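# Hang necklace behind tabs inside jewelry box lid

## Task

Drape the necklace behind the little tabs on the inside of the jewelry box's lid so that it goes behind one or more tabs, hangs down on each side of that tab, and lies entirely within the box. The box must still be upright. It only counts if the necklace stays there unaided, so at the end the robot must release it and move away.

## Robot and tools

Robot: two arms, left_arm and right_arm. Each has six joints (waist, shoulder, elbow, wrist pitch, wrist yaw, wrist roll) and a gripper. Random tugs may hit a held part, and loose objects may get nudged. Nothing may leave the table. The arms must not collide or press hard on each other, since that can end the scene.

Frame: all printed positions share one scene frame. The origin sits on the tabletop midway between the arms, +z is up, +x reaches out over the table, and left_arm is on the +y side. The arm names are labels only and say nothing about image sides. Gripper fingers point along the gripper's +z axis and close along its y axis. The reported end-effector point is between the finger pads, roughly 1 cm back from the tips. Reported hand positions carry some error, which grows at long reach.

Tool execute_actions takes {"actions": [...]}, a list holding one item or none, plus an optional "pictures" boolean.
- Empty list: no command is sent. It returns the state, and pictures are included.
- Move: {"rows": [[...]], "steps": n}. n runs from 11 to 15 and defaults to 15. Each step is 1/30 s. Each row drives one control step. If there are fewer rows than steps, the final row repeats. A single action may hold at most 15 rows.
- Wait: {"steps": n} with no rows, n up to 300. It returns once n steps have passed since the previous result, and your reply time counts toward them.
- Pictures are returned with a move or wait only when "pictures": true is passed.

Row layout: one flat list of 14 numbers covers both arms, even if only one moves. The first 7 are left_arm: waist, shoulder, elbow, wrist pitch, wrist yaw, wrist roll (absolute joint target angles in radians, as printed in Joint positions), then the gripper opening. The next 7 are the same for right_arm. Gripper opening is an absolute command from -1 (closed) to +1 (fully open).

Joint ranges in radians, same for both arms: waist -2.618 to 3.054, shoulder 0.000 to 3.142, elbow 0.000 to 3.142, wrist pitch -1.571 to 1.571, wrist yaw -1.571 to 1.571, wrist roll -2.094 to 2.094. The true end of a joint may differ by up to 0.036 rad either way. A call is rejected, and nothing is sent, if any target is over 0.036 rad past a stated end and also farther out than that joint's last reported angle. A target beyond the true end is clipped to that end. The line "joint sent to its limit" reports such clipping, possibly from an earlier action that is still running. If the line is absent, you still cannot assume there is more travel.

Motion limits: per step, the target sent to each joint stays within a fixed lead of its measured angle. The leads are waist 0.202, shoulder 0.258, elbow 0.238, wrist pitch 0.573, wrist yaw and wrist roll 0.522 rad. If an arm's targets would place its gripper over 70 mm from where it is now measured, all of that arm's targets are pulled back toward the measured angles. Far goals therefore take several actions. The arms keep heading for the last row sent while you think or wait. They give up once both have nearly stopped (a stalled or very slow move counts as stopped) or once a step is HELD. After that, only a new action moves them on, though fingers already in motion finish closing or opening.

Timing: each result is captured 11 steps before its action ends. Those final steps run during your next reply, and the following action starts only after them. Now and then it costs much more.

Gripping: grip_measured is the measured finger opening on the same -1 to +1 scale you command. The gap in metres appears in Joint positions, with 0.094 m meaning fully open. Readings can be off by up to about 1 mm of opening, by a fixed amount per gripper. Away from the ends of the scale, the fingers move to where grip_measured equals your command. To hold something, keep commanding below grip_measured. About 0.03 below gives a firm hold, and a smaller margin gives a lighter one. Pad force tops out near 50 to 62 N, lower on some grippers and on parts under about 2 mm thick. The first contact can spike harder. Thin chain-like parts like a necklace grip weakly, so watch for slips.

Result lines:
- State line: `left_arm: …` | `right_arm: …`, giving position (m) and end_effector_quat_wxyz per gripper.
- Joint positions / Joint velocities: per arm, the six joints (rad, rad/s) followed by the pad gap (m, m/s).
- Joint torques: total drive output per joint. These are nonzero in free air and carry a per-unit offset, scale and noise, and friction can mask or mimic load.
- "joint command not followed": a clearance check altered or blocked some joint targets. The rest of the row was still applied.
- HELD: marks the steps on which your row, or part of it, was not sent.
- MOTOR HOT: appears from 75 °C, and holding loads heats motors. At 90 °C that arm halts for 10 s, that threshold is then off for 5 minutes, and afterwards 90 °C halts it again. At 100 °C the arm and its gripper go limp and drop until they cool. Halts show as OVER-TEMPERATURE FAULT. Avoid any halt.

zoom_image: {"camera": name, "region": [x0, y0, x1, y1]} in pixels from the top-left corner, at most 504 by 504. It gives a closer view of that camera's latest image. Cameras (all 504x504): cam_head_left, cam_head_right, cam_high (pinhole with radial distortion), cam_left_wrist, cam_right_wrist (fisheye).

finished_scene: {"scene": n}, the current scene number. It ends that scene for good, reports whether the goal was met, and moves on to the next task. Before calling it, open the grippers, withdraw clear of the box, and check that the necklace stays in place. Replying without any tool call ends everything.

Work steadily and smoothly. Avoid drops, slips, slamming, hard hits, and hard pushes, especially on the box, which must stay upright.

Each tool is called after ">>>" as name(argument=value, ...) on one line, values as JSON.

## Session

>>> execute_actions(actions=[])

Scene clock: 0.00 s of 4800.00 s.
left_arm: end_effector_position=(+0.3435, +0.5138, +0.2095) grip_measured=+1.000 end_effector_quat_wxyz=(+0.362, +0.566, +0.692, +0.262) | right_arm: end_effector_position=(+0.4152, +0.1258, +0.2866) grip_measured=+1.000 end_effector_quat_wxyz=(+0.697, +0.292, +0.605, +0.252)
Joint positions: left_arm=[ 0.851  1.797  1.542 -0.658  0.712  2.016  0.094] | right_arm=[1.024 2.365 1.919 0.69  1.15  0.574 0.094]
Joint velocities: left_arm=[-0.007  0.002 -0.002  0.066  0.022 -0.007  0.   ] | right_arm=[-0.007 -0.007 -0.022  0.007 -0.11   0.051  0.   ]
Joint torques (N m, as the arm reports them, + toward a larger angle): no reading
Motor temperatures (°C, as the motors report them): left_arm=[23 24 22 24 20 23] | right_arm=[24 25 22 23 23 23]

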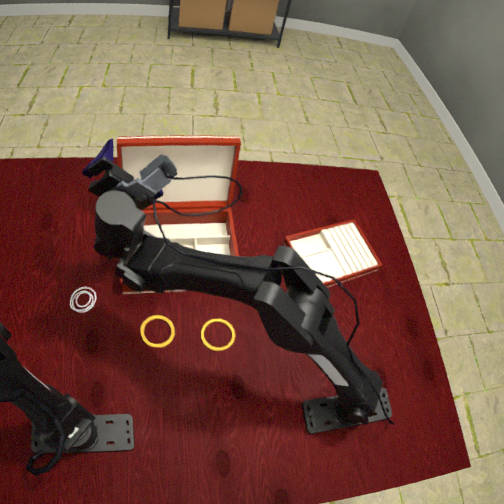

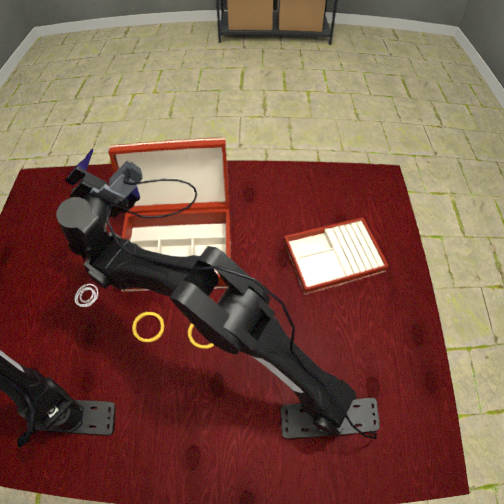

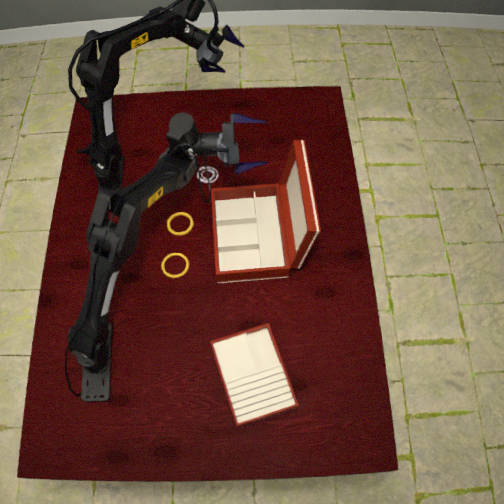

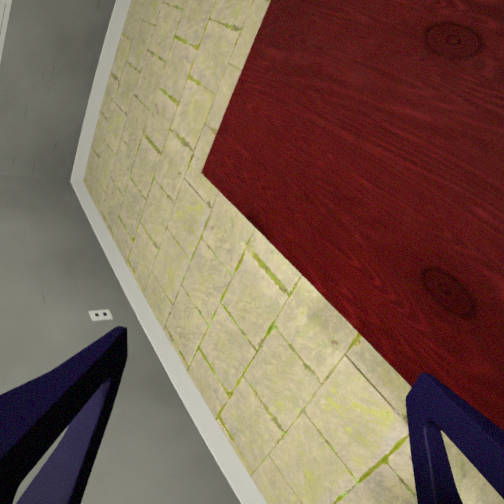

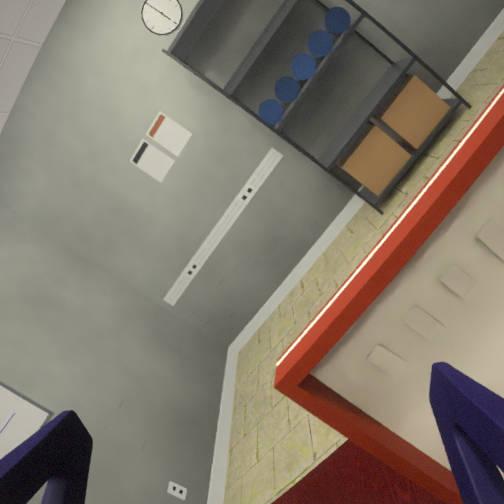

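>>> execute_actions(actions=[{"rows":[[0.851,1.797,1.542,-0.658,0.712,2.016,1,1.024,2.1,1.8,0.69,1.0,0.5,1],[0.851,1.797,1.542,-0.658,0.712,2.016,1,1.0,1.8,1.6,0.69,0.8,0.4,1],[0.851,1.797,1.542,-0.658,0.712,2.016,1,0.95,1.5,1.4,0.6,0.5,0.3,0.5],[0.851,1.797,1.542,-0.8,0.5,1.5,1,0.9,1.2,1.2,0.5,0.2,0.1,0],[0.8,1.7,1.6,-1.0,0.3,1.0,0.5,0.9,1.0,1.0,0.5,0,0,-0.5]],"steps":15}])

>>> execute_actions(actions=[{"rows":[[0.6,1.7,1.7,-1.3,0.1,0.5,0,0.7,1.0,1.0,0.5,0,0,-0.8]],"steps":15}])

>>> execute_actions(actions=[{"rows":[[0.06,1.8,1.71,-1.47,0,0,-0.3,0.2,1.0,1.0,0.3,0,0,-1]],"steps":15}])

>>> execute_actions(actions=[{"steps":30}], pictures=true)

Scene clock: 1.77 s of 4800.00 s.
left_arm: end_effector_position=(+0.3411, +0.5164, +0.2059) grip_measured=+1.000 end_effector_quat_wxyz=(+0.359, +0.540, +0.719, +0.249) | right_arm: end_effector_position=(+0.4010, +0.1270, +0.2940) grip_measured=+0.564 end_effector_quat_wxyz=(+0.692, +0.128, +0.666, +0.247)
Joint positions: left_arm=[ 0.851  1.797  1.542 -0.667  0.684  1.944  0.094] | right_arm=[1.003 2.157 1.645 0.638 0.881 0.435 0.073]
Joint velocities: left_arm=[-0.056  0.002  0.002 -0.432 -1.238 -2.996  0.   ] | right_arm=[-0.432 -2.274 -2.571 -1.062 -3.055 -2.147 -0.421]
Joint torques (N m, as the arm reports them, + toward a larger angle): left_arm=[ 0.24 -8.34  8.83  0.88  0.4  -0.1 ] | right_arm=[ -6.64 -16.9    6.74   2.26   0.5   -0.06]
Motor temperatures (°C, as the motors report them): left_arm=[23 25 23 24 20 23] | right_arm=[24 27 22 24 23 23]
Steps of this call (steps 1 to 49: nothing new was sent; steps 50 to 53: the first 4 steps of this action). Readings (joint positions):
50: left_arm=[0.851 1.797 1.542 -0.658 0.712 2.016] | right_arm=[1.024 2.348 1.901 0.687 1.133 0.569]
51: left_arm=[0.851 1.797 1.542 -0.657 0.712 2.016] | right_arm=[1.022 2.302 1.832 0.683 1.076 0.544]
53: the state above

Scene clock: 2.27 s of 4800.00 s.
left_arm: end_effector_position=(+0.2925, +0.4595, +0.1985) grip_measured=+0.007 end_effector_quat_wxyz=(+0.202, +0.062, +0.976, +0.059) | right_arm: end_effector_position=(+0.2519, -0.0514, +0.4986) grip_measured=-0.796 end_effector_quat_wxyz=(+0.777, -0.172, +0.510, +0.327)
Joint positions: left_arm=[ 0.654  1.713  1.657 -1.134  0.189  0.788  0.047] | right_arm=[0.77  1.102 1.019 0.519 0.073 0.038 0.01 ]
Joint velocities: left_arm=[-1.346  0.007  0.422 -1.018 -0.447 -1.883 -0.012] | right_arm=[-1.233 -1.424 -0.007 -0.051 -0.388 -0.168 -0.004]
Joint torques (N m, as the arm reports them, + toward a larger angle): left_arm=[ 2.2  -8.23  9.54  0.99 -0.15 -0.11] | right_arm=[ 0.49 -4.24  4.95  1.74 -0.24 -0.02]
Motor temperatures (°C, as the motors report them): left_arm=[23 25 23 24 20 23] | right_arm=[24 27 23 24 23 23]
Steps of this call (steps 1 to 11: the last 11 steps of your previous action; steps 12 to 15: the first 4 steps of this action). Readings (joint positions):
12: left_arm=[0.785 1.708 1.597 -0.991 0.290 1.046] | right_arm=[0.878 1.256 1.019 0.517 0.122 0.055]
13: left_arm=[0.751 1.713 1.622 -1.053 0.240 0.946] | right_arm=[0.851 1.204 1.019 0.519 0.101 0.050]
15: the state above

Scene clock: 2.77 s of 4800.00 s.
left_arm: end_effector_position=(+0.2864, +0.3820, +0.1743) grip_measured=-0.296 end_effector_quat_wxyz=(+0.070, -0.112, +0.991, +0.007) | right_arm: end_effector_position=(+0.2850, -0.1443, +0.5076) grip_measured=-0.981 end_effector_quat_wxyz=(+0.813, -0.136, +0.523, +0.215)
Joint positions: left_arm=[ 0.417  1.765  1.695 -1.365  0.034  0.234  0.033] | right_arm=[ 0.467  0.993  1.011  0.41  -0.011  0.008  0.001]
Joint velocities: left_arm=[-1.858  0.501 -0.002 -0.447 -0.242 -1.487 -0.005] | right_arm=[-2.073  0.085 -0.012 -0.74  -0.037  0.051 -0.003]
Joint torques (N m, as the arm reports them, + toward a larger angle): left_arm=[-1.84 -7.13  9.06  0.47  0.15 -0.06] | right_arm=[-0.41 -1.6   5.28  2.16  0.08 -0.08]
Motor temperatures (°C, as the motors report them): left_arm=[23 25 23 24 20 23] | right_arm=[24 27 23 24 23 23]
Steps of this call (steps 1 to 11: the last 11 steps of your previous action; steps 12 to 15: the first 4 steps of this action). Readings (joint positions):
12: left_arm=[0.574 1.721 1.683 -1.295 0.090 0.456] | right_arm=[0.674 0.988 1.011 0.504 -0.003 0.009]
13: left_arm=[0.536 1.733 1.692 -1.325 0.061 0.364] | right_arm=[0.612 0.988 1.011 0.473 -0.012 0.009]
15: the state above

Scene clock: 3.77 s of 4800.00 s.
left_arm: end_effector_position=(+0.2986, +0.2617, +0.1569) grip_measured=-0.298 end_effector_quat_wxyz=(-0.003, -0.046, +0.999, -0.006) | right_arm: end_effector_position=(+0.3303, -0.2307, +0.4845) grip_measured=-0.982 end_effector_quat_wxyz=(+0.808, -0.062, +0.577, +0.096)
Joint positions: left_arm=[ 0.056  1.814  1.695 -1.458  0.011  0.009  0.033] | right_arm=[0.2   1.    1.011 0.319 0.008 0.008 0.001]
Joint velocities: left_arm=[ 0.007  0.002 -0.007 -0.037 -0.007 -0.022 -0.001] | right_arm=[ 0.012 -0.007 -0.012  0.095  0.007 -0.066 -0.001]
Joint torques (N m, as the arm reports them, + toward a larger angle): left_arm=[ 0.34 -8.74  8.79  0.35 -0.1  -0.12] | right_arm=[ 0.08 -1.77  5.45  1.89 -0.11 -0.08]
Motor temperatures (°C, as the motors report them): left_arm=[23 26 23 24 20 23] | right_arm=[24 27 23 24 23 23]
Kept back: nothing.
Steps of this call (steps 1 to 11: the last 11 steps of your previous action; steps 12 to 30: the robot went on to your last target). Readings (joint positions):
1: left_arm=[0.349 1.782 1.695 -1.380 0.028 0.188] | right_arm=[0.394 0.996 1.011 0.386 -0.010 0.008]
2: left_arm=[0.280 1.797 1.695 -1.390 0.023 0.152] | right_arm=[0.322 0.998 1.011 0.367 -0.008 0.008]
4: left_arm=[0.144 1.813 1.695 -1.403 0.020 0.101] | right_arm=[0.223 1.000 1.011 0.341 0.008 0.008]
8: left_arm=[0.017 1.814 1.695 -1.430 0.026 0.050] | right_arm=[0.200 1.000 1.011 0.327 0.011 0.008]
30: the state above
All arms were judged still, so your last target was given up. Only a new action makes them travel on or press farther. Fingers that are still opening or closing keep moving.

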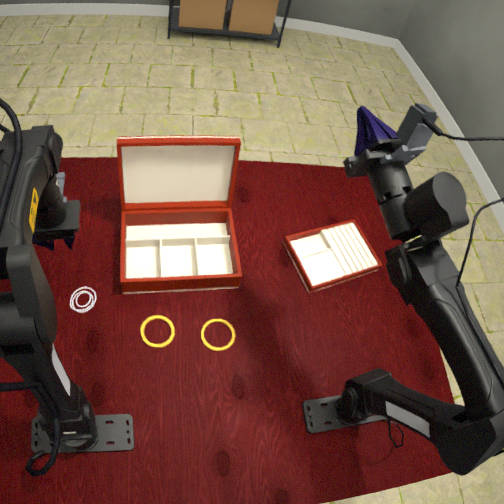

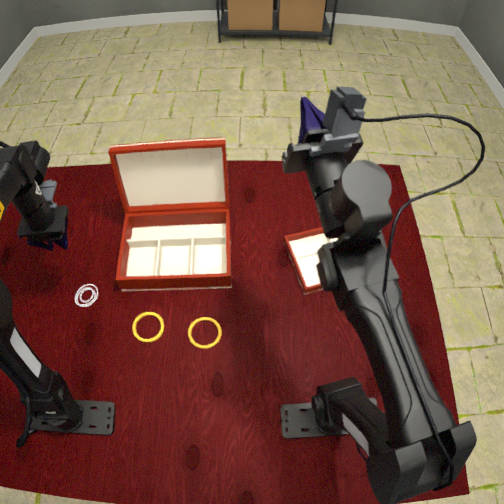

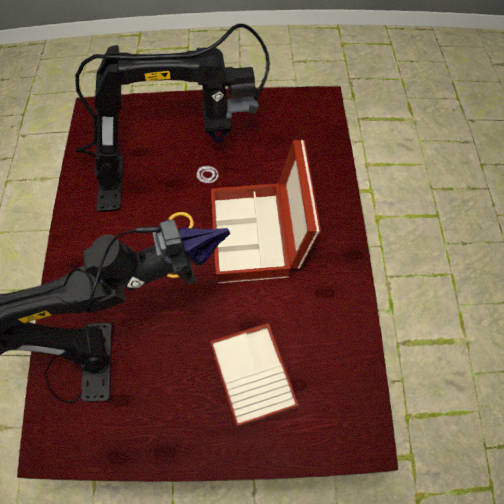

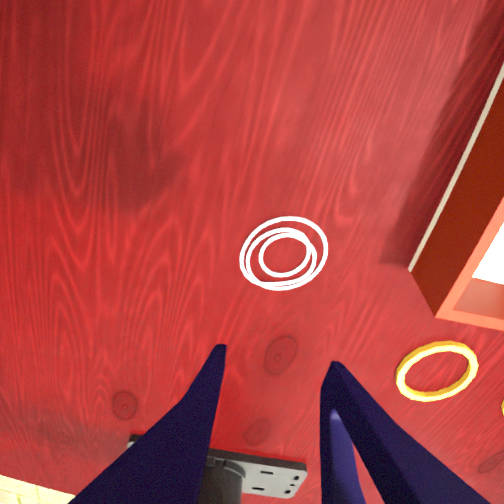

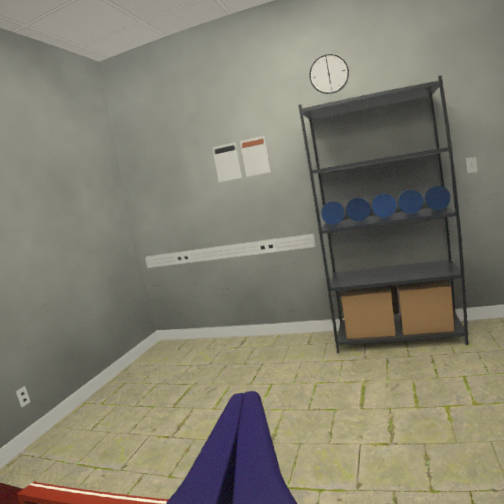

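>>> execute_actions(actions=[{"rows":[[0.03,1.9,1.70,-1.42,0,0,-0.5,0.2,1.0,1.0,0.3,0,0,-1],[0.02,2.0,1.70,-1.33,0,0,-0.6,0.2,1.0,1.0,0.3,0,0,-1],[0.01,2.07,1.69,-1.22,0,0,-0.6,0.2,1.0,1.0,0.3,0,0,-1]],"steps":15}])

>>> execute_actions(actions=[{"steps":20}], pictures=true)

Scene clock: 5.23 s of 4800.00 s.
left_arm: end_effector_position=(+0.3156, +0.2585, +0.1287) grip_measured=-0.595 end_effector_quat_wxyz=(-0.019, -0.038, +0.999, -0.005) | right_arm: end_effector_position=(+0.3303, -0.2307, +0.4845) grip_measured=-0.982 end_effector_quat_wxyz=(+0.808, -0.062, +0.577, +0.096)
Joint positions: left_arm=[ 0.041  1.905  1.7   -1.405  0.009  0.009  0.019] | right_arm=[0.2   1.    1.011 0.319 0.008 0.008 0.001]
Joint velocities: left_arm=[-0.144  1.219 -0.022  0.886  0.022 -0.007 -0.007] | right_arm=[-0.007  0.022  0.002  0.066  0.051  0.007  0.   ]
Joint torques (N m, as the arm reports them, + toward a larger angle): left_arm=[-0.96 -4.83  6.86  0.51 -0.06 -0.09] | right_arm=[ 0.15 -1.8   5.37  1.89 -0.11 -0.14]
Motor temperatures (°C, as the motors report them): left_arm=[23 26 24 24 20 23] | right_arm=[24 27 23 24 23 23]
Steps of this call (steps 1 to 40: nothing new was sent; steps 41 to 44: the first 4 steps of this action). Readings (joint positions):
41: left_arm=[0.055 1.820 1.695 -1.458 0.010 0.009] | right_arm=[0.200 1.000 1.011 0.319 0.008 0.008]
42: left_arm=[0.051 1.838 1.697 -1.452 0.009 0.009] | right_arm=[0.200 1.000 1.011 0.319 0.008 0.008]
44: the state above

Scene clock: 5.90 s of 4800.00 s.
left_arm: end_effector_position=(+0.3500, +0.2520, +0.0604) grip_measured=-0.598 end_effector_quat_wxyz=(-0.033, -0.026, +0.999, -0.006) | right_arm: end_effector_position=(+0.3303, -0.2307, +0.4845) grip_measured=-0.982 end_effector_quat_wxyz=(+0.808, -0.062, +0.577, +0.096)
Joint positions: left_arm=[ 0.016  2.086  1.686 -1.237  0.009  0.009  0.019] | right_arm=[0.2   1.    1.011 0.319 0.008 0.008 0.001]
Joint velocities: left_arm=[-0.017 -0.007 -0.012  0.037 -0.066 -0.051  0.   ] | right_arm=[ 0.002 -0.007 -0.007  0.022 -0.007 -0.022  0.   ]
Joint torques (N m, as the arm reports them, + toward a larger angle): left_arm=[ -0.35 -11.03   7.76   0.52  -0.06  -0.11] | right_arm=[ 0.05 -1.76  5.43  1.9  -0.13 -0.1 ]
Motor temperatures (°C, as the motors report them): left_arm=[23 27 24 24 20 23] | right_arm=[24 27 23 24 23 23]
Kept back: nothing.
Steps of this call (steps 1 to 11: the last 11 steps of your previous action; steps 12 to 20: the robot went on to your last target). Readings (joint positions):
1: left_arm=[0.035 1.950 1.700 -1.374 0.009 0.009] | right_arm=[0.200 1.000 1.011 0.319 0.008 0.008]
2: left_arm=[0.029 1.995 1.700 -1.342 0.009 0.009] | right_arm=[0.200 1.000 1.011 0.319 0.008 0.008]
4: left_arm=[0.020 2.069 1.699 -1.291 0.009 0.009] | right_arm=[0.200 1.000 1.011 0.319 0.008 0.008]
8: left_arm=[0.016 2.103 1.686 -1.255 0.009 0.009] | right_arm=[0.200 1.000 1.011 0.319 0.008 0.008]
20: the state above

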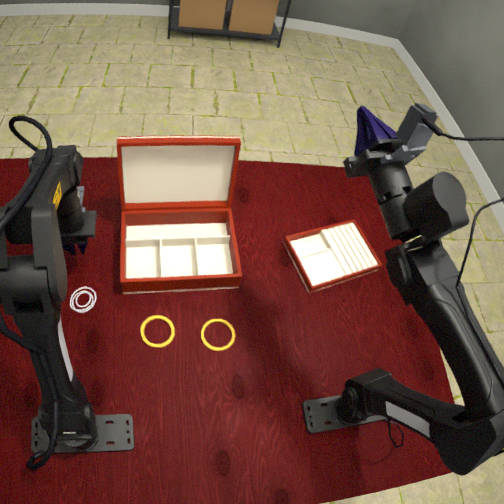

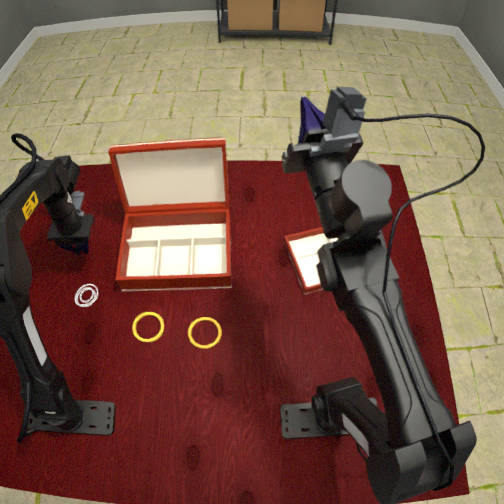

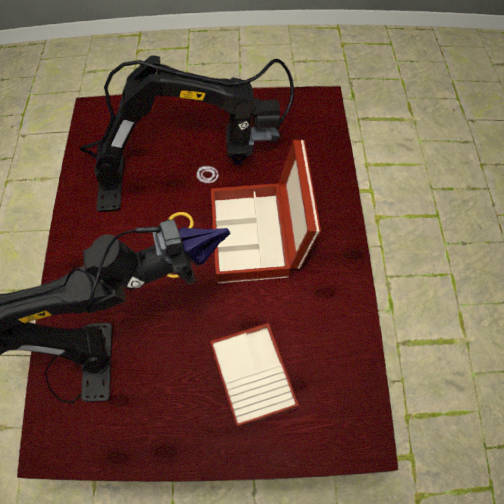

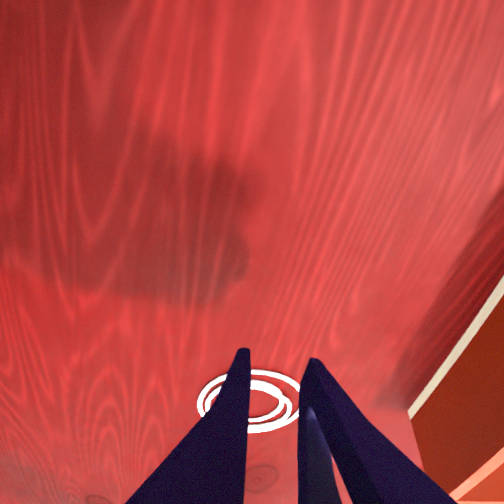

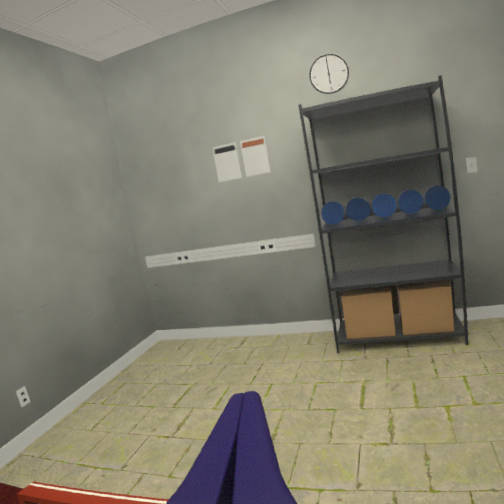

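>>> execute_actions(actions=[{"rows":[[0.02,2.0,1.6,-1.2,0,0,-0.6,0.2,1.0,1.0,0.3,0,0,-1],[0.03,1.9,1.45,-1.12,0,0,-0.6,0.2,1.0,1.0,0.3,0,0,-1],[0.035,1.82,1.3,-1.05,0,0,-0.6,0.2,1.0,1.0,0.3,0,0,-1],[0.035,1.785,1.22,-1.01,0,0,-0.6,0.2,1.0,1.0,0.3,0,0,-1]],"steps":15}])

>>> execute_actions(actions=[{"steps":20}], pictures=true)

>>> zoom_image(camera="cam_left_wrist", region=[150,150,400,400])

Scene clock: 7.40 s of 4800.00 s.
left_arm: end_effector_position=(+0.3218, +0.2509, +0.0607) grip_measured=-0.598 end_effector_quat_wxyz=(-0.006, -0.027, +1.000, -0.005) | right_arm: end_effector_position=(+0.3303, -0.2307, +0.4844) grip_measured=-0.982 end_effector_quat_wxyz=(+0.808, -0.062, +0.578, +0.096)
Joint positions: left_arm=[ 0.018  1.927  1.459 -1.115  0.009  0.009  0.019] | right_arm=[0.2   1.    1.011 0.319 0.008 0.008 0.001]
Joint velocities: left_arm=[ 0.042 -1.951 -2.469  0.755  0.037 -0.037 -0.   ] | right_arm=[-0.017 -0.002  0.012 -0.007  0.066 -0.022 -0.001]
Joint torques (N m, as the arm reports them, + toward a larger angle): left_arm=[  1.05 -10.38   7.33   0.35  -0.08  -0.1 ] | right_arm=[ 0.01 -1.67  5.5   1.93 -0.13 -0.1 ]
Motor temperatures (°C, as the motors report them): left_arm=[23 28 24 24 20 23] | right_arm=[24 27 23 24 23 23]
Steps of this call (steps 1 to 15: the robot went on to your last target; steps 16 to 41: nothing new was sent; steps 42 to 45: the first 4 steps of this action). Readings (joint positions):
42: left_arm=[0.016 2.077 1.674 -1.224 0.009 0.009] | right_arm=[0.200 1.000 1.011 0.319 0.008 0.008]
43: left_arm=[0.016 2.046 1.624 -1.186 0.009 0.009] | right_arm=[0.200 1.000 1.011 0.319 0.008 0.008]
45: the state above

Scene clock: 8.07 s of 4800.00 s.
left_arm: end_effector_position=(+0.2814, +0.2506, +0.0521) grip_measured=-0.598 end_effector_quat_wxyz=(-0.002, -0.030, +1.000, -0.004) | right_arm: end_effector_position=(+0.3303, -0.2307, +0.4844) grip_measured=-0.982 end_effector_quat_wxyz=(+0.808, -0.062, +0.578, +0.096)
Joint positions: left_arm=[ 0.025  1.78   1.232 -1.027  0.009  0.009  0.019] | right_arm=[0.2   1.    1.011 0.319 0.008 0.008 0.001]
Joint velocities: left_arm=[-0.002 -0.027 -0.042 -0.022  0.007 -0.081 -0.   ] | right_arm=[-0.007 -0.022  0.007 -0.007 -0.007 -0.037 -0.   ]
Joint torques (N m, as the arm reports them, + toward a larger angle): left_arm=[ 0.8  -6.83  6.28  0.61 -0.07 -0.1 ] | right_arm=[ 0.11 -1.81  5.44  1.91 -0.11 -0.07]
Motor temperatures (°C, as the motors report them): left_arm=[23 28 24 24 20 23] | right_arm=[24 27 23 24 23 23]
Kept back: nothing.
Steps of this call (steps 1 to 11: the last 11 steps of your previous action; steps 12 to 20: the robot went on to your last target). Readings (joint positions):
1: left_arm=[0.020 1.865 1.379 -1.098 0.009 0.009] | right_arm=[0.200 1.000 1.011 0.319 0.008 0.008]
2: left_arm=[0.022 1.816 1.317 -1.093 0.009 0.009] | right_arm=[0.200 1.000 1.011 0.319 0.008 0.008]
4: left_arm=[0.024 1.777 1.255 -1.095 0.009 0.009] | right_arm=[0.200 1.000 1.011 0.319 0.008 0.008]
8: left_arm=[0.025 1.780 1.232 -1.065 0.009 0.009] | right_arm=[0.200 1.000 1.011 0.319 0.008 0.008]
20: the state above

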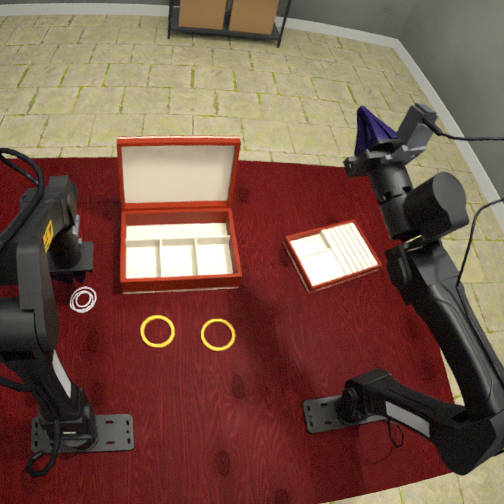

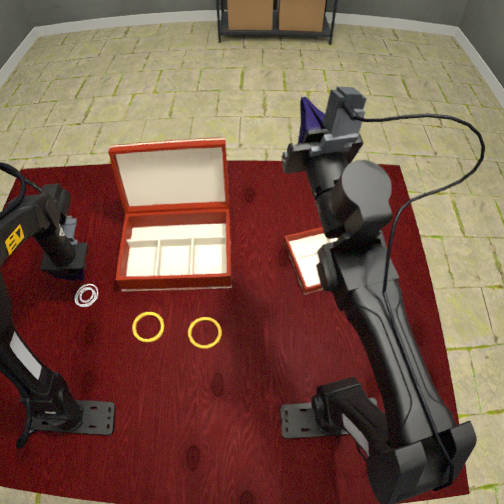

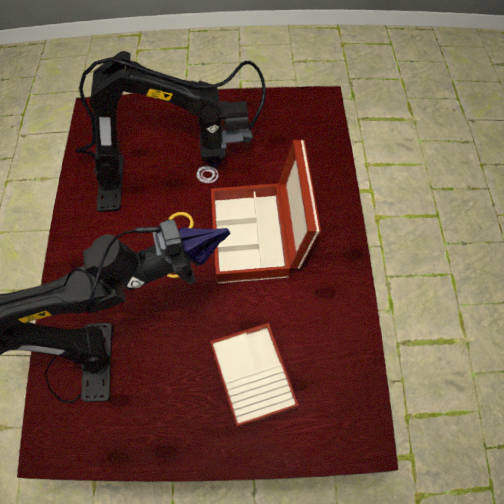

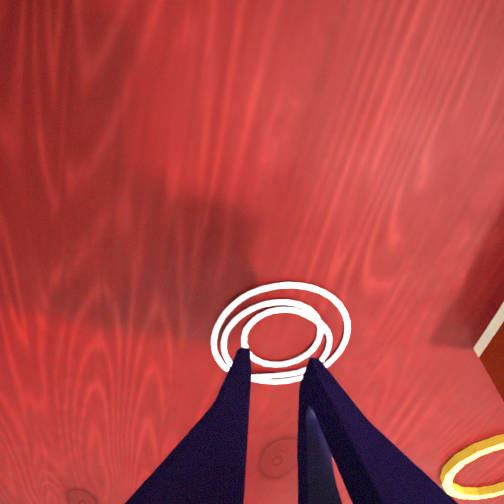

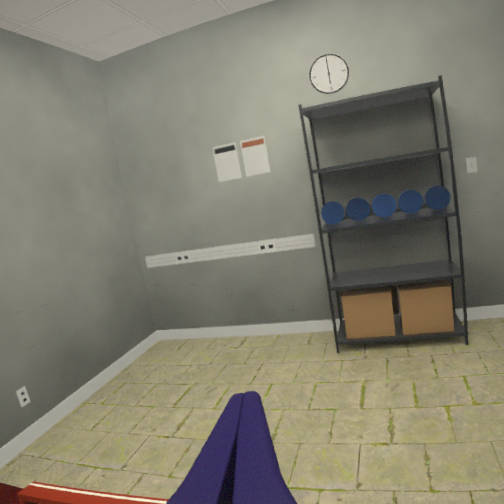

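Region (150, 150, 400, 400) of cam_left_wrist's 504x504 image, scaled by 2.016, with more detail than that image has.

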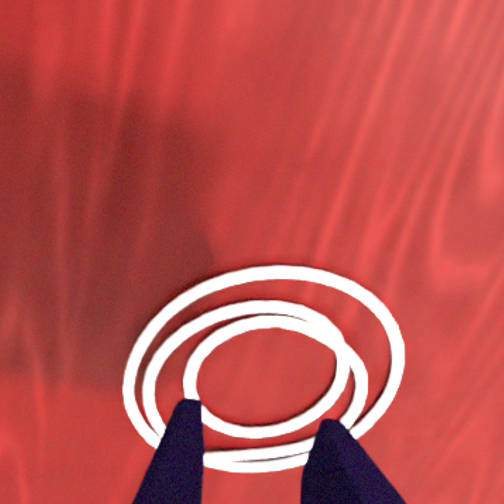

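>>> execute_actions(actions=[{"rows":[[0.0,1.79,1.22,-1.0,0,-0.4,-0.7,0.2,1.0,1.0,0.3,0,0,-1],[-0.04,1.81,1.20,-0.96,0,-0.7,-0.78,0.2,1.0,1.0,0.3,0,0,-1],[-0.065,1.83,1.18,-0.925,0,-0.79,-0.78,0.2,1.0,1.0,0.3,0,0,-1]],"steps":15}])

>>> execute_actions(actions=[{"steps":20}], pictures=true)

Scene clock: 12.97 s of 4800.00 s.
left_arm: end_effector_position=(+0.2875, +0.2389, +0.0467) grip_measured=-0.776 end_effector_quat_wxyz=(+0.007, -0.183, +0.983, -0.003) | right_arm: end_effector_position=(+0.3303, -0.2307, +0.4844) grip_measured=-0.982 end_effector_quat_wxyz=(+0.808, -0.062, +0.578, +0.096)
Joint positions: left_arm=[-0.016  1.79   1.222 -0.988  0.004 -0.34   0.011] | right_arm=[0.2   1.    1.011 0.319 0.008 0.008 0.001]
Joint velocities: left_arm=[-0.603  0.203 -0.198  0.403 -0.037 -2.806 -0.005] | right_arm=[ 0.002 -0.007  0.012 -0.007 -0.022 -0.037 -0.   ]
Joint torques (N m, as the arm reports them, + toward a larger angle): left_arm=[-0.94 -5.28  4.76  0.49  0.   -0.04] | right_arm=[ 0.06 -1.8   5.49  1.93 -0.09 -0.08]
Motor temperatures (°C, as the motors report them): left_arm=[23 29 24 24 20 23] | right_arm=[24 26 24 25 23 23]
Steps of this call (steps 1 to 15: the robot went on to your last target; steps 16 to 90: nothing new was sent; then 1.77 s passed at rest; steps 91 to 94: the first 4 steps of this action). Readings (joint positions):
91: left_arm=[0.023 1.780 1.232 -1.024 0.008 -0.049] | right_arm=[0.200 1.000 1.011 0.319 0.008 0.008]
92: left_arm=[0.016 1.781 1.231 -1.018 0.007 -0.143] | right_arm=[0.200 1.000 1.011 0.319 0.008 0.008]
94: the state above

Scene clock: 13.63 s of 4800.00 s.
left_arm: end_effector_position=(+0.2890, +0.2221, +0.0309) grip_measured=-0.778 end_effector_quat_wxyz=(+0.003, -0.368, +0.930, -0.004) | right_arm: end_effector_position=(+0.3303, -0.2307, +0.4844) grip_measured=-0.982 end_effector_quat_wxyz=(+0.808, -0.062, +0.578, +0.096)
Joint positions: left_arm=[-0.067  1.822  1.196 -0.936  0.005 -0.776  0.01 ] | right_arm=[0.2   1.    1.011 0.319 0.008 0.008 0.001]
Joint velocities: left_arm=[-0.012  0.007  0.002  0.007 -0.007  0.007 -0.   ] | right_arm=[ 0.002 -0.012 -0.007 -0.022  0.066  0.051 -0.001]
Joint torques (N m, as the arm reports them, + toward a larger angle): left_arm=[ 0.23 -6.88  5.85  0.63 -0.04 -0.1 ] | right_arm=[-0.03 -1.82  5.45  1.92 -0.15 -0.04]
Motor temperatures (°C, as the motors report them): left_arm=[23 29 25 24 20 23] | right_arm=[24 26 24 25 23 23]
Kept back: nothing.
Steps of this call (steps 1 to 11: the last 11 steps of your previous action; steps 12 to 20: the robot went on to your last target). Readings (joint positions):
1: left_arm=[-0.035 1.798 1.216 -0.975 0.004 -0.427] | right_arm=[0.200 1.000 1.011 0.319 0.008 0.008]
2: left_arm=[-0.050 1.806 1.210 -0.966 0.004 -0.498] | right_arm=[0.200 1.000 1.011 0.319 0.008 0.008]
4: left_arm=[-0.066 1.818 1.200 -0.955 0.005 -0.600] | right_arm=[0.200 1.000 1.011 0.319 0.008 0.008]
8: left_arm=[-0.067 1.822 1.196 -0.947 0.005 -0.707] | right_arm=[0.200 1.000 1.011 0.319 0.008 0.008]
20: the state above

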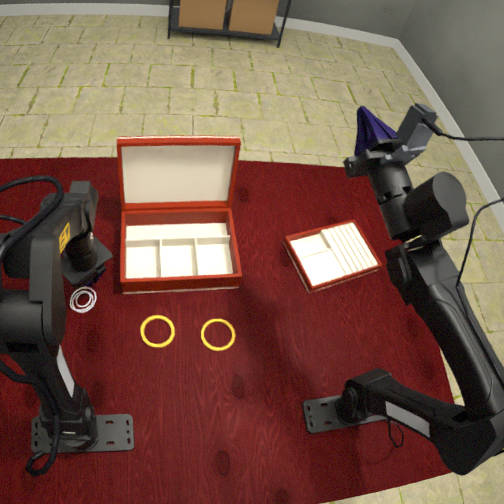

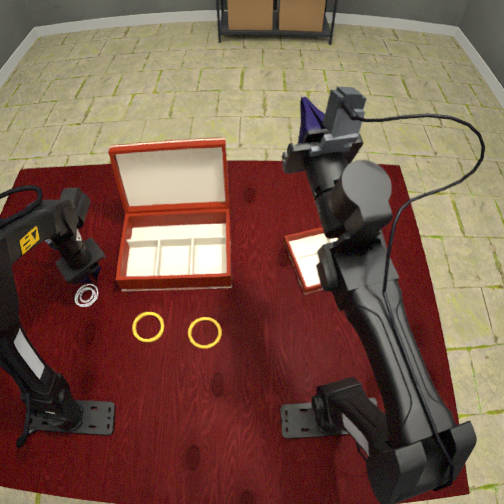

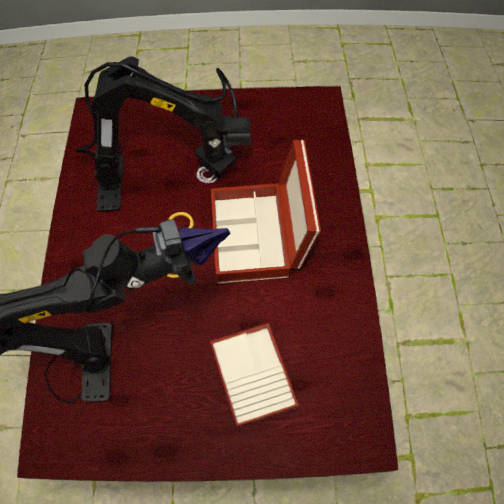

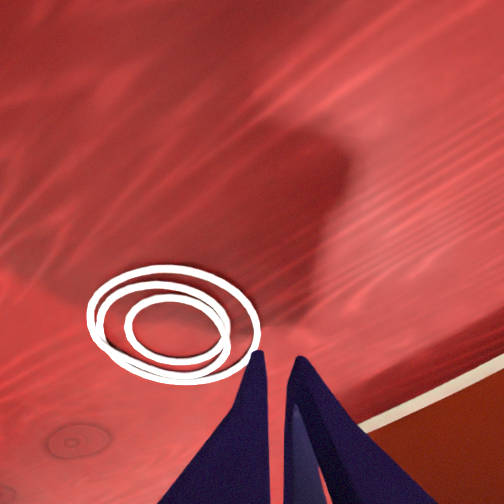

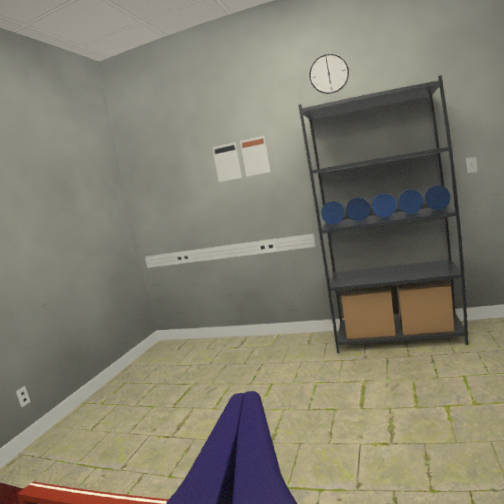

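>>> execute_actions(actions=[{"rows":[[-0.05,1.82,1.17,-0.91,0,-0.79,-0.85,0.2,1.0,1.0,0.3,0,0,-1],[-0.035,1.82,1.13,-0.88,0,-0.79,-0.85,0.2,1.0,1.0,0.3,0,0,-1]],"steps":12}])

>>> execute_actions(actions=[{"steps":20}], pictures=true)

>>> zoom_image(camera="cam_left_wrist", region=[150,230,400,430])

Scene clock: 14.90 s of 4800.00 s.
left_arm: end_effector_position=(+0.2894, +0.2223, +0.0309) grip_measured=-0.821 end_effector_quat_wxyz=(+0.003, -0.370, +0.929, -0.004) | right_arm: end_effector_position=(+0.3303, -0.2307, +0.4844) grip_measured=-0.982 end_effector_quat_wxyz=(+0.808, -0.062, +0.578, +0.096)
Joint positions: left_arm=[-0.066  1.822  1.196 -0.935  0.005 -0.781  0.008] | right_arm=[0.2   1.    1.011 0.319 0.008 0.008 0.001]
Joint velocities: left_arm=[ 0.022 -0.017 -0.012  0.066 -0.066  0.007 -0.055] | right_arm=[-0.012 -0.007 -0.007 -0.022 -0.066  0.022 -0.   ]
Joint torques (N m, as the arm reports them, + toward a larger angle): left_arm=[ 1.11 -7.56  4.95  0.67 -0.07 -0.11] | right_arm=[ 0.08 -1.8   5.36  1.91 -0.09 -0.09]
Motor temperatures (°C, as the motors report them): left_arm=[23 29 25 24 20 23] | right_arm=[24 26 24 25 23 23]
Steps of this call (steps 1 to 30: the robot went on to your last target; steps 31 to 37: nothing new was sent; step 38: the first step of this action). Readings (joint positions):
38: the state above

Scene clock: 15.57 s of 4800.00 s.
left_arm: end_effector_position=(+0.2830, +0.2302, +0.0195) grip_measured=-0.848 end_effector_quat_wxyz=(+0.001, -0.382, +0.924, -0.003) | right_arm: end_effector_position=(+0.3303, -0.2307, +0.4844) grip_measured=-0.982 end_effector_quat_wxyz=(+0.808, -0.062, +0.578, +0.096)
Joint positions: left_arm=[-0.042  1.822  1.147 -0.892  0.005 -0.781  0.007] | right_arm=[0.2   1.    1.011 0.319 0.008 0.008 0.001]
Joint velocities: left_arm=[-0.002 -0.012  0.007 -0.051 -0.022 -0.007 -0.   ] | right_arm=[-0.007 -0.002  0.007  0.051  0.066  0.007  0.   ]
Joint torques (N m, as the arm reports them, + toward a larger angle): left_arm=[ 0.57 -7.53  5.66  0.59 -0.04 -0.12] | right_arm=[-0.13 -1.75  5.44  1.88 -0.09 -0.1 ]
Motor temperatures (°C, as the motors report them): left_arm=[23 29 25 24 20 23] | right_arm=[24 26 24 25 23 23]
Kept back: nothing.
Steps of this call (steps 1 to 11: the last 11 steps of your previous action; steps 12 to 20: the robot went on to your last target). Readings (joint positions):
1: left_arm=[-0.064 1.822 1.190 -0.925 0.005 -0.781] | right_arm=[0.200 1.000 1.011 0.319 0.008 0.008]
2: left_arm=[-0.060 1.822 1.181 -0.914 0.005 -0.781] | right_arm=[0.200 1.000 1.011 0.319 0.008 0.008]
4: left_arm=[-0.049 1.822 1.160 -0.903 0.005 -0.781] | right_arm=[0.200 1.000 1.011 0.319 0.008 0.008]
8: left_arm=[-0.042 1.822 1.147 -0.902 0.005 -0.781] | right_arm=[0.200 1.000 1.011 0.319 0.008 0.008]
20: the state above

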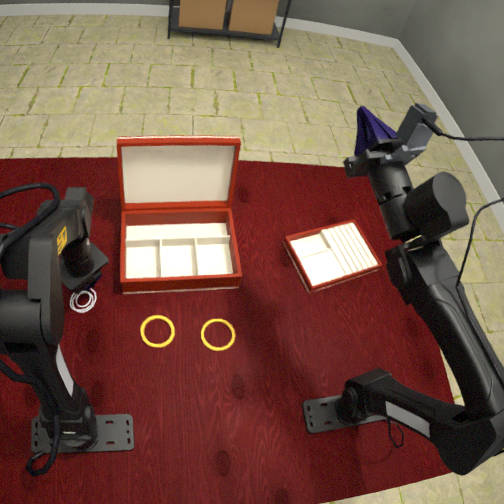

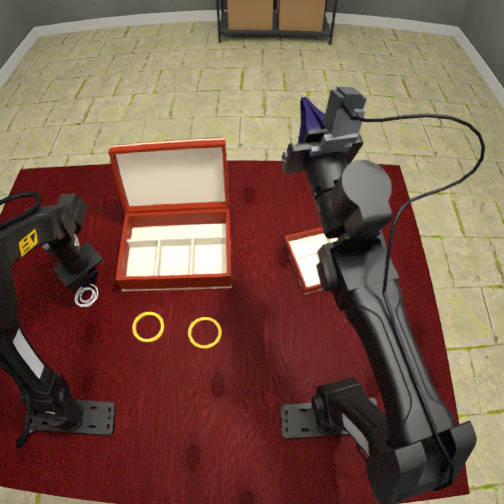

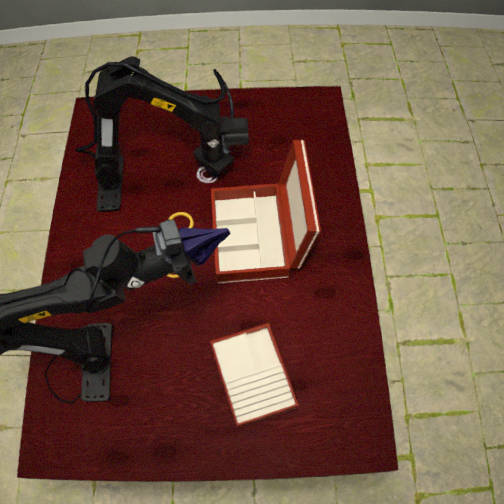

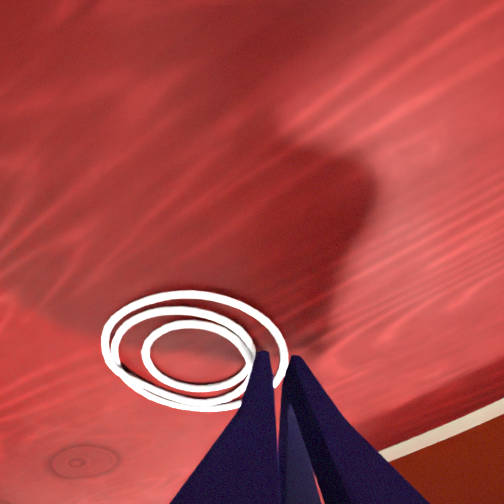

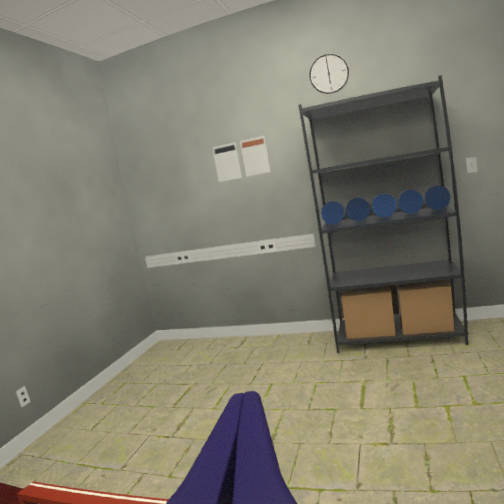

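Region (150, 230, 400, 430) of cam_left_wrist's 504x504 image, scaled by 2.016, with more detail than that image has; it fills the top 403 rows of this view, and the rest is white.

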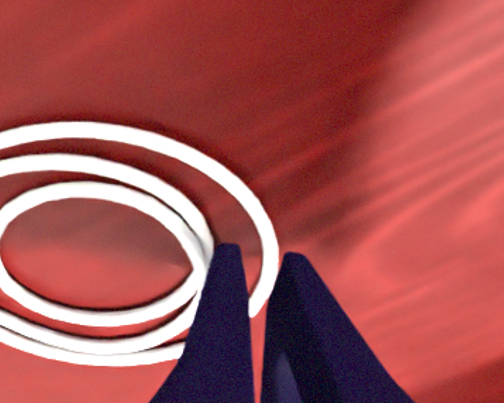

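>>> execute_actions(actions=[{"rows":[[-0.035,1.84,1.125,-0.865,0,-0.79,-0.85,0.2,1.0,1.0,0.3,0,0,-1],[-0.035,1.855,1.115,-0.85,0,-0.79,-0.85,0.2,1.0,1.0,0.3,0,0,-1]],"steps":12}])

>>> execute_actions(actions=[{"steps":15}], pictures=true)

Scene clock: 16.17 s of 4800.00 s.
left_arm: end_effector_position=(+0.2835, +0.2302, +0.0195) grip_measured=-0.848 end_effector_quat_wxyz=(+0.001, -0.382, +0.924, -0.004) | right_arm: end_effector_position=(+0.3303, -0.2307, +0.4844) grip_measured=-0.982 end_effector_quat_wxyz=(+0.808, -0.062, +0.578, +0.096)
Joint positions: left_arm=[-0.042  1.822  1.147 -0.89   0.005 -0.781  0.007] | right_arm=[0.2   1.    1.011 0.319 0.008 0.008 0.001]
Joint velocities: left_arm=[ 0.007  0.012  0.007  0.051 -0.037  0.037 -0.   ] | right_arm=[-0.002 -0.007  0.002 -0.007  0.007 -0.051 -0.002]
Joint torques (N m, as the arm reports them, + toward a larger angle): left_arm=[ 0.53 -6.03  5.24  0.67 -0.05 -0.11] | right_arm=[-0.02 -1.71  5.39  1.88 -0.11 -0.13]
Motor temperatures (°C, as the motors report them): left_arm=[23 29 25 24 20 23] | right_arm=[24 26 24 25 23 23]
Steps of this call (steps 1 to 15: the robot went on to your last target; steps 16 to 17: nothing new was sent; step 18: the first step of this action). Readings (joint positions):
18: the state above

Scene clock: 16.67 s of 4800.00 s.
left_arm: end_effector_position=(+0.2885, +0.2302, +0.0139) grip_measured=-0.848 end_effector_quat_wxyz=(+0.006, -0.382, +0.924, -0.005) | right_arm: end_effector_position=(+0.3303, -0.2307, +0.4844) grip_measured=-0.982 end_effector_quat_wxyz=(+0.808, -0.062, +0.578, +0.096)
Joint positions: left_arm=[-0.042  1.841  1.147 -0.862  0.005 -0.781  0.007] | right_arm=[0.2   1.    1.011 0.319 0.008 0.008 0.001]
Joint velocities: left_arm=[-0.002  0.002 -0.012 -0.022  0.007  0.051 -0.001] | right_arm=[-0.007  0.012 -0.022  0.007 -0.007  0.051 -0.001]
Joint torques (N m, as the arm reports them, + toward a larger angle): left_arm=[ 0.59 -6.43  4.38  0.6  -0.03 -0.11] | right_arm=[ 0.26 -1.86  5.52  1.89 -0.09 -0.14]
Motor temperatures (°C, as the motors report them): left_arm=[23 29 24 24 20 23] | right_arm=[24 26 24 25 23 23]
Kept back: nothing.
Steps of this call (steps 1 to 11: the last 11 steps of your previous action; steps 12 to 15: the robot went on to your last target). Readings (joint positions):
1: left_arm=[-0.042 1.824 1.147 -0.887 0.005 -0.781] | right_arm=[0.200 1.000 1.011 0.319 0.008 0.008]
2: left_arm=[-0.042 1.827 1.147 -0.881 0.005 -0.781] | right_arm=[0.200 1.000 1.011 0.319 0.008 0.008]
4: left_arm=[-0.042 1.835 1.147 -0.872 0.005 -0.781] | right_arm=[0.200 1.000 1.011 0.319 0.008 0.008]
8: left_arm=[-0.042 1.841 1.147 -0.865 0.005 -0.781] | right_arm=[0.200 1.000 1.011 0.319 0.008 0.008]
15: the state above

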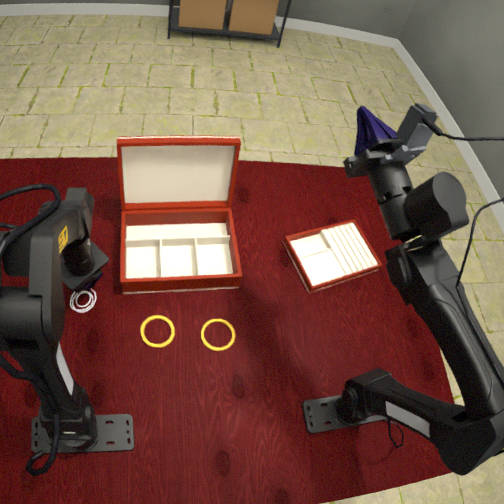

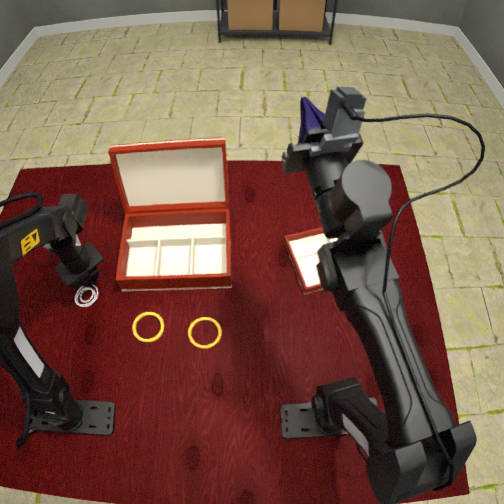

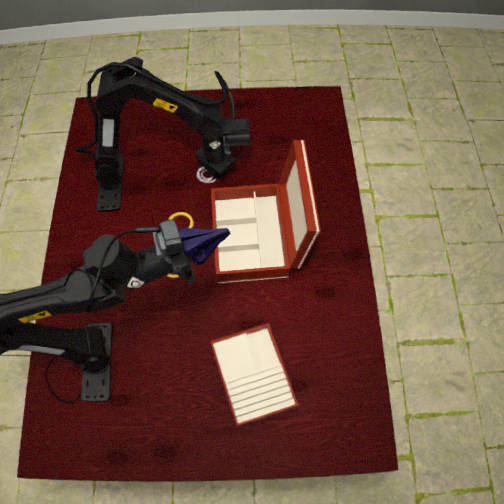

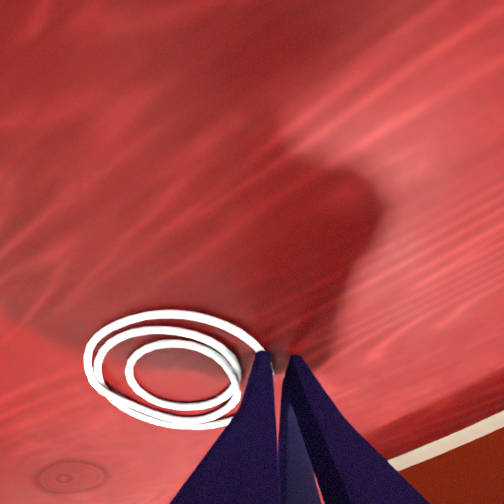

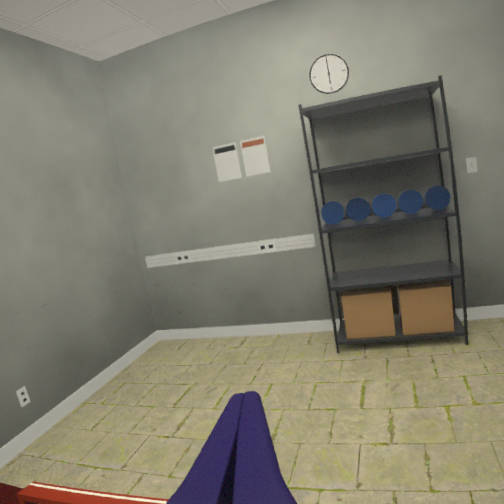

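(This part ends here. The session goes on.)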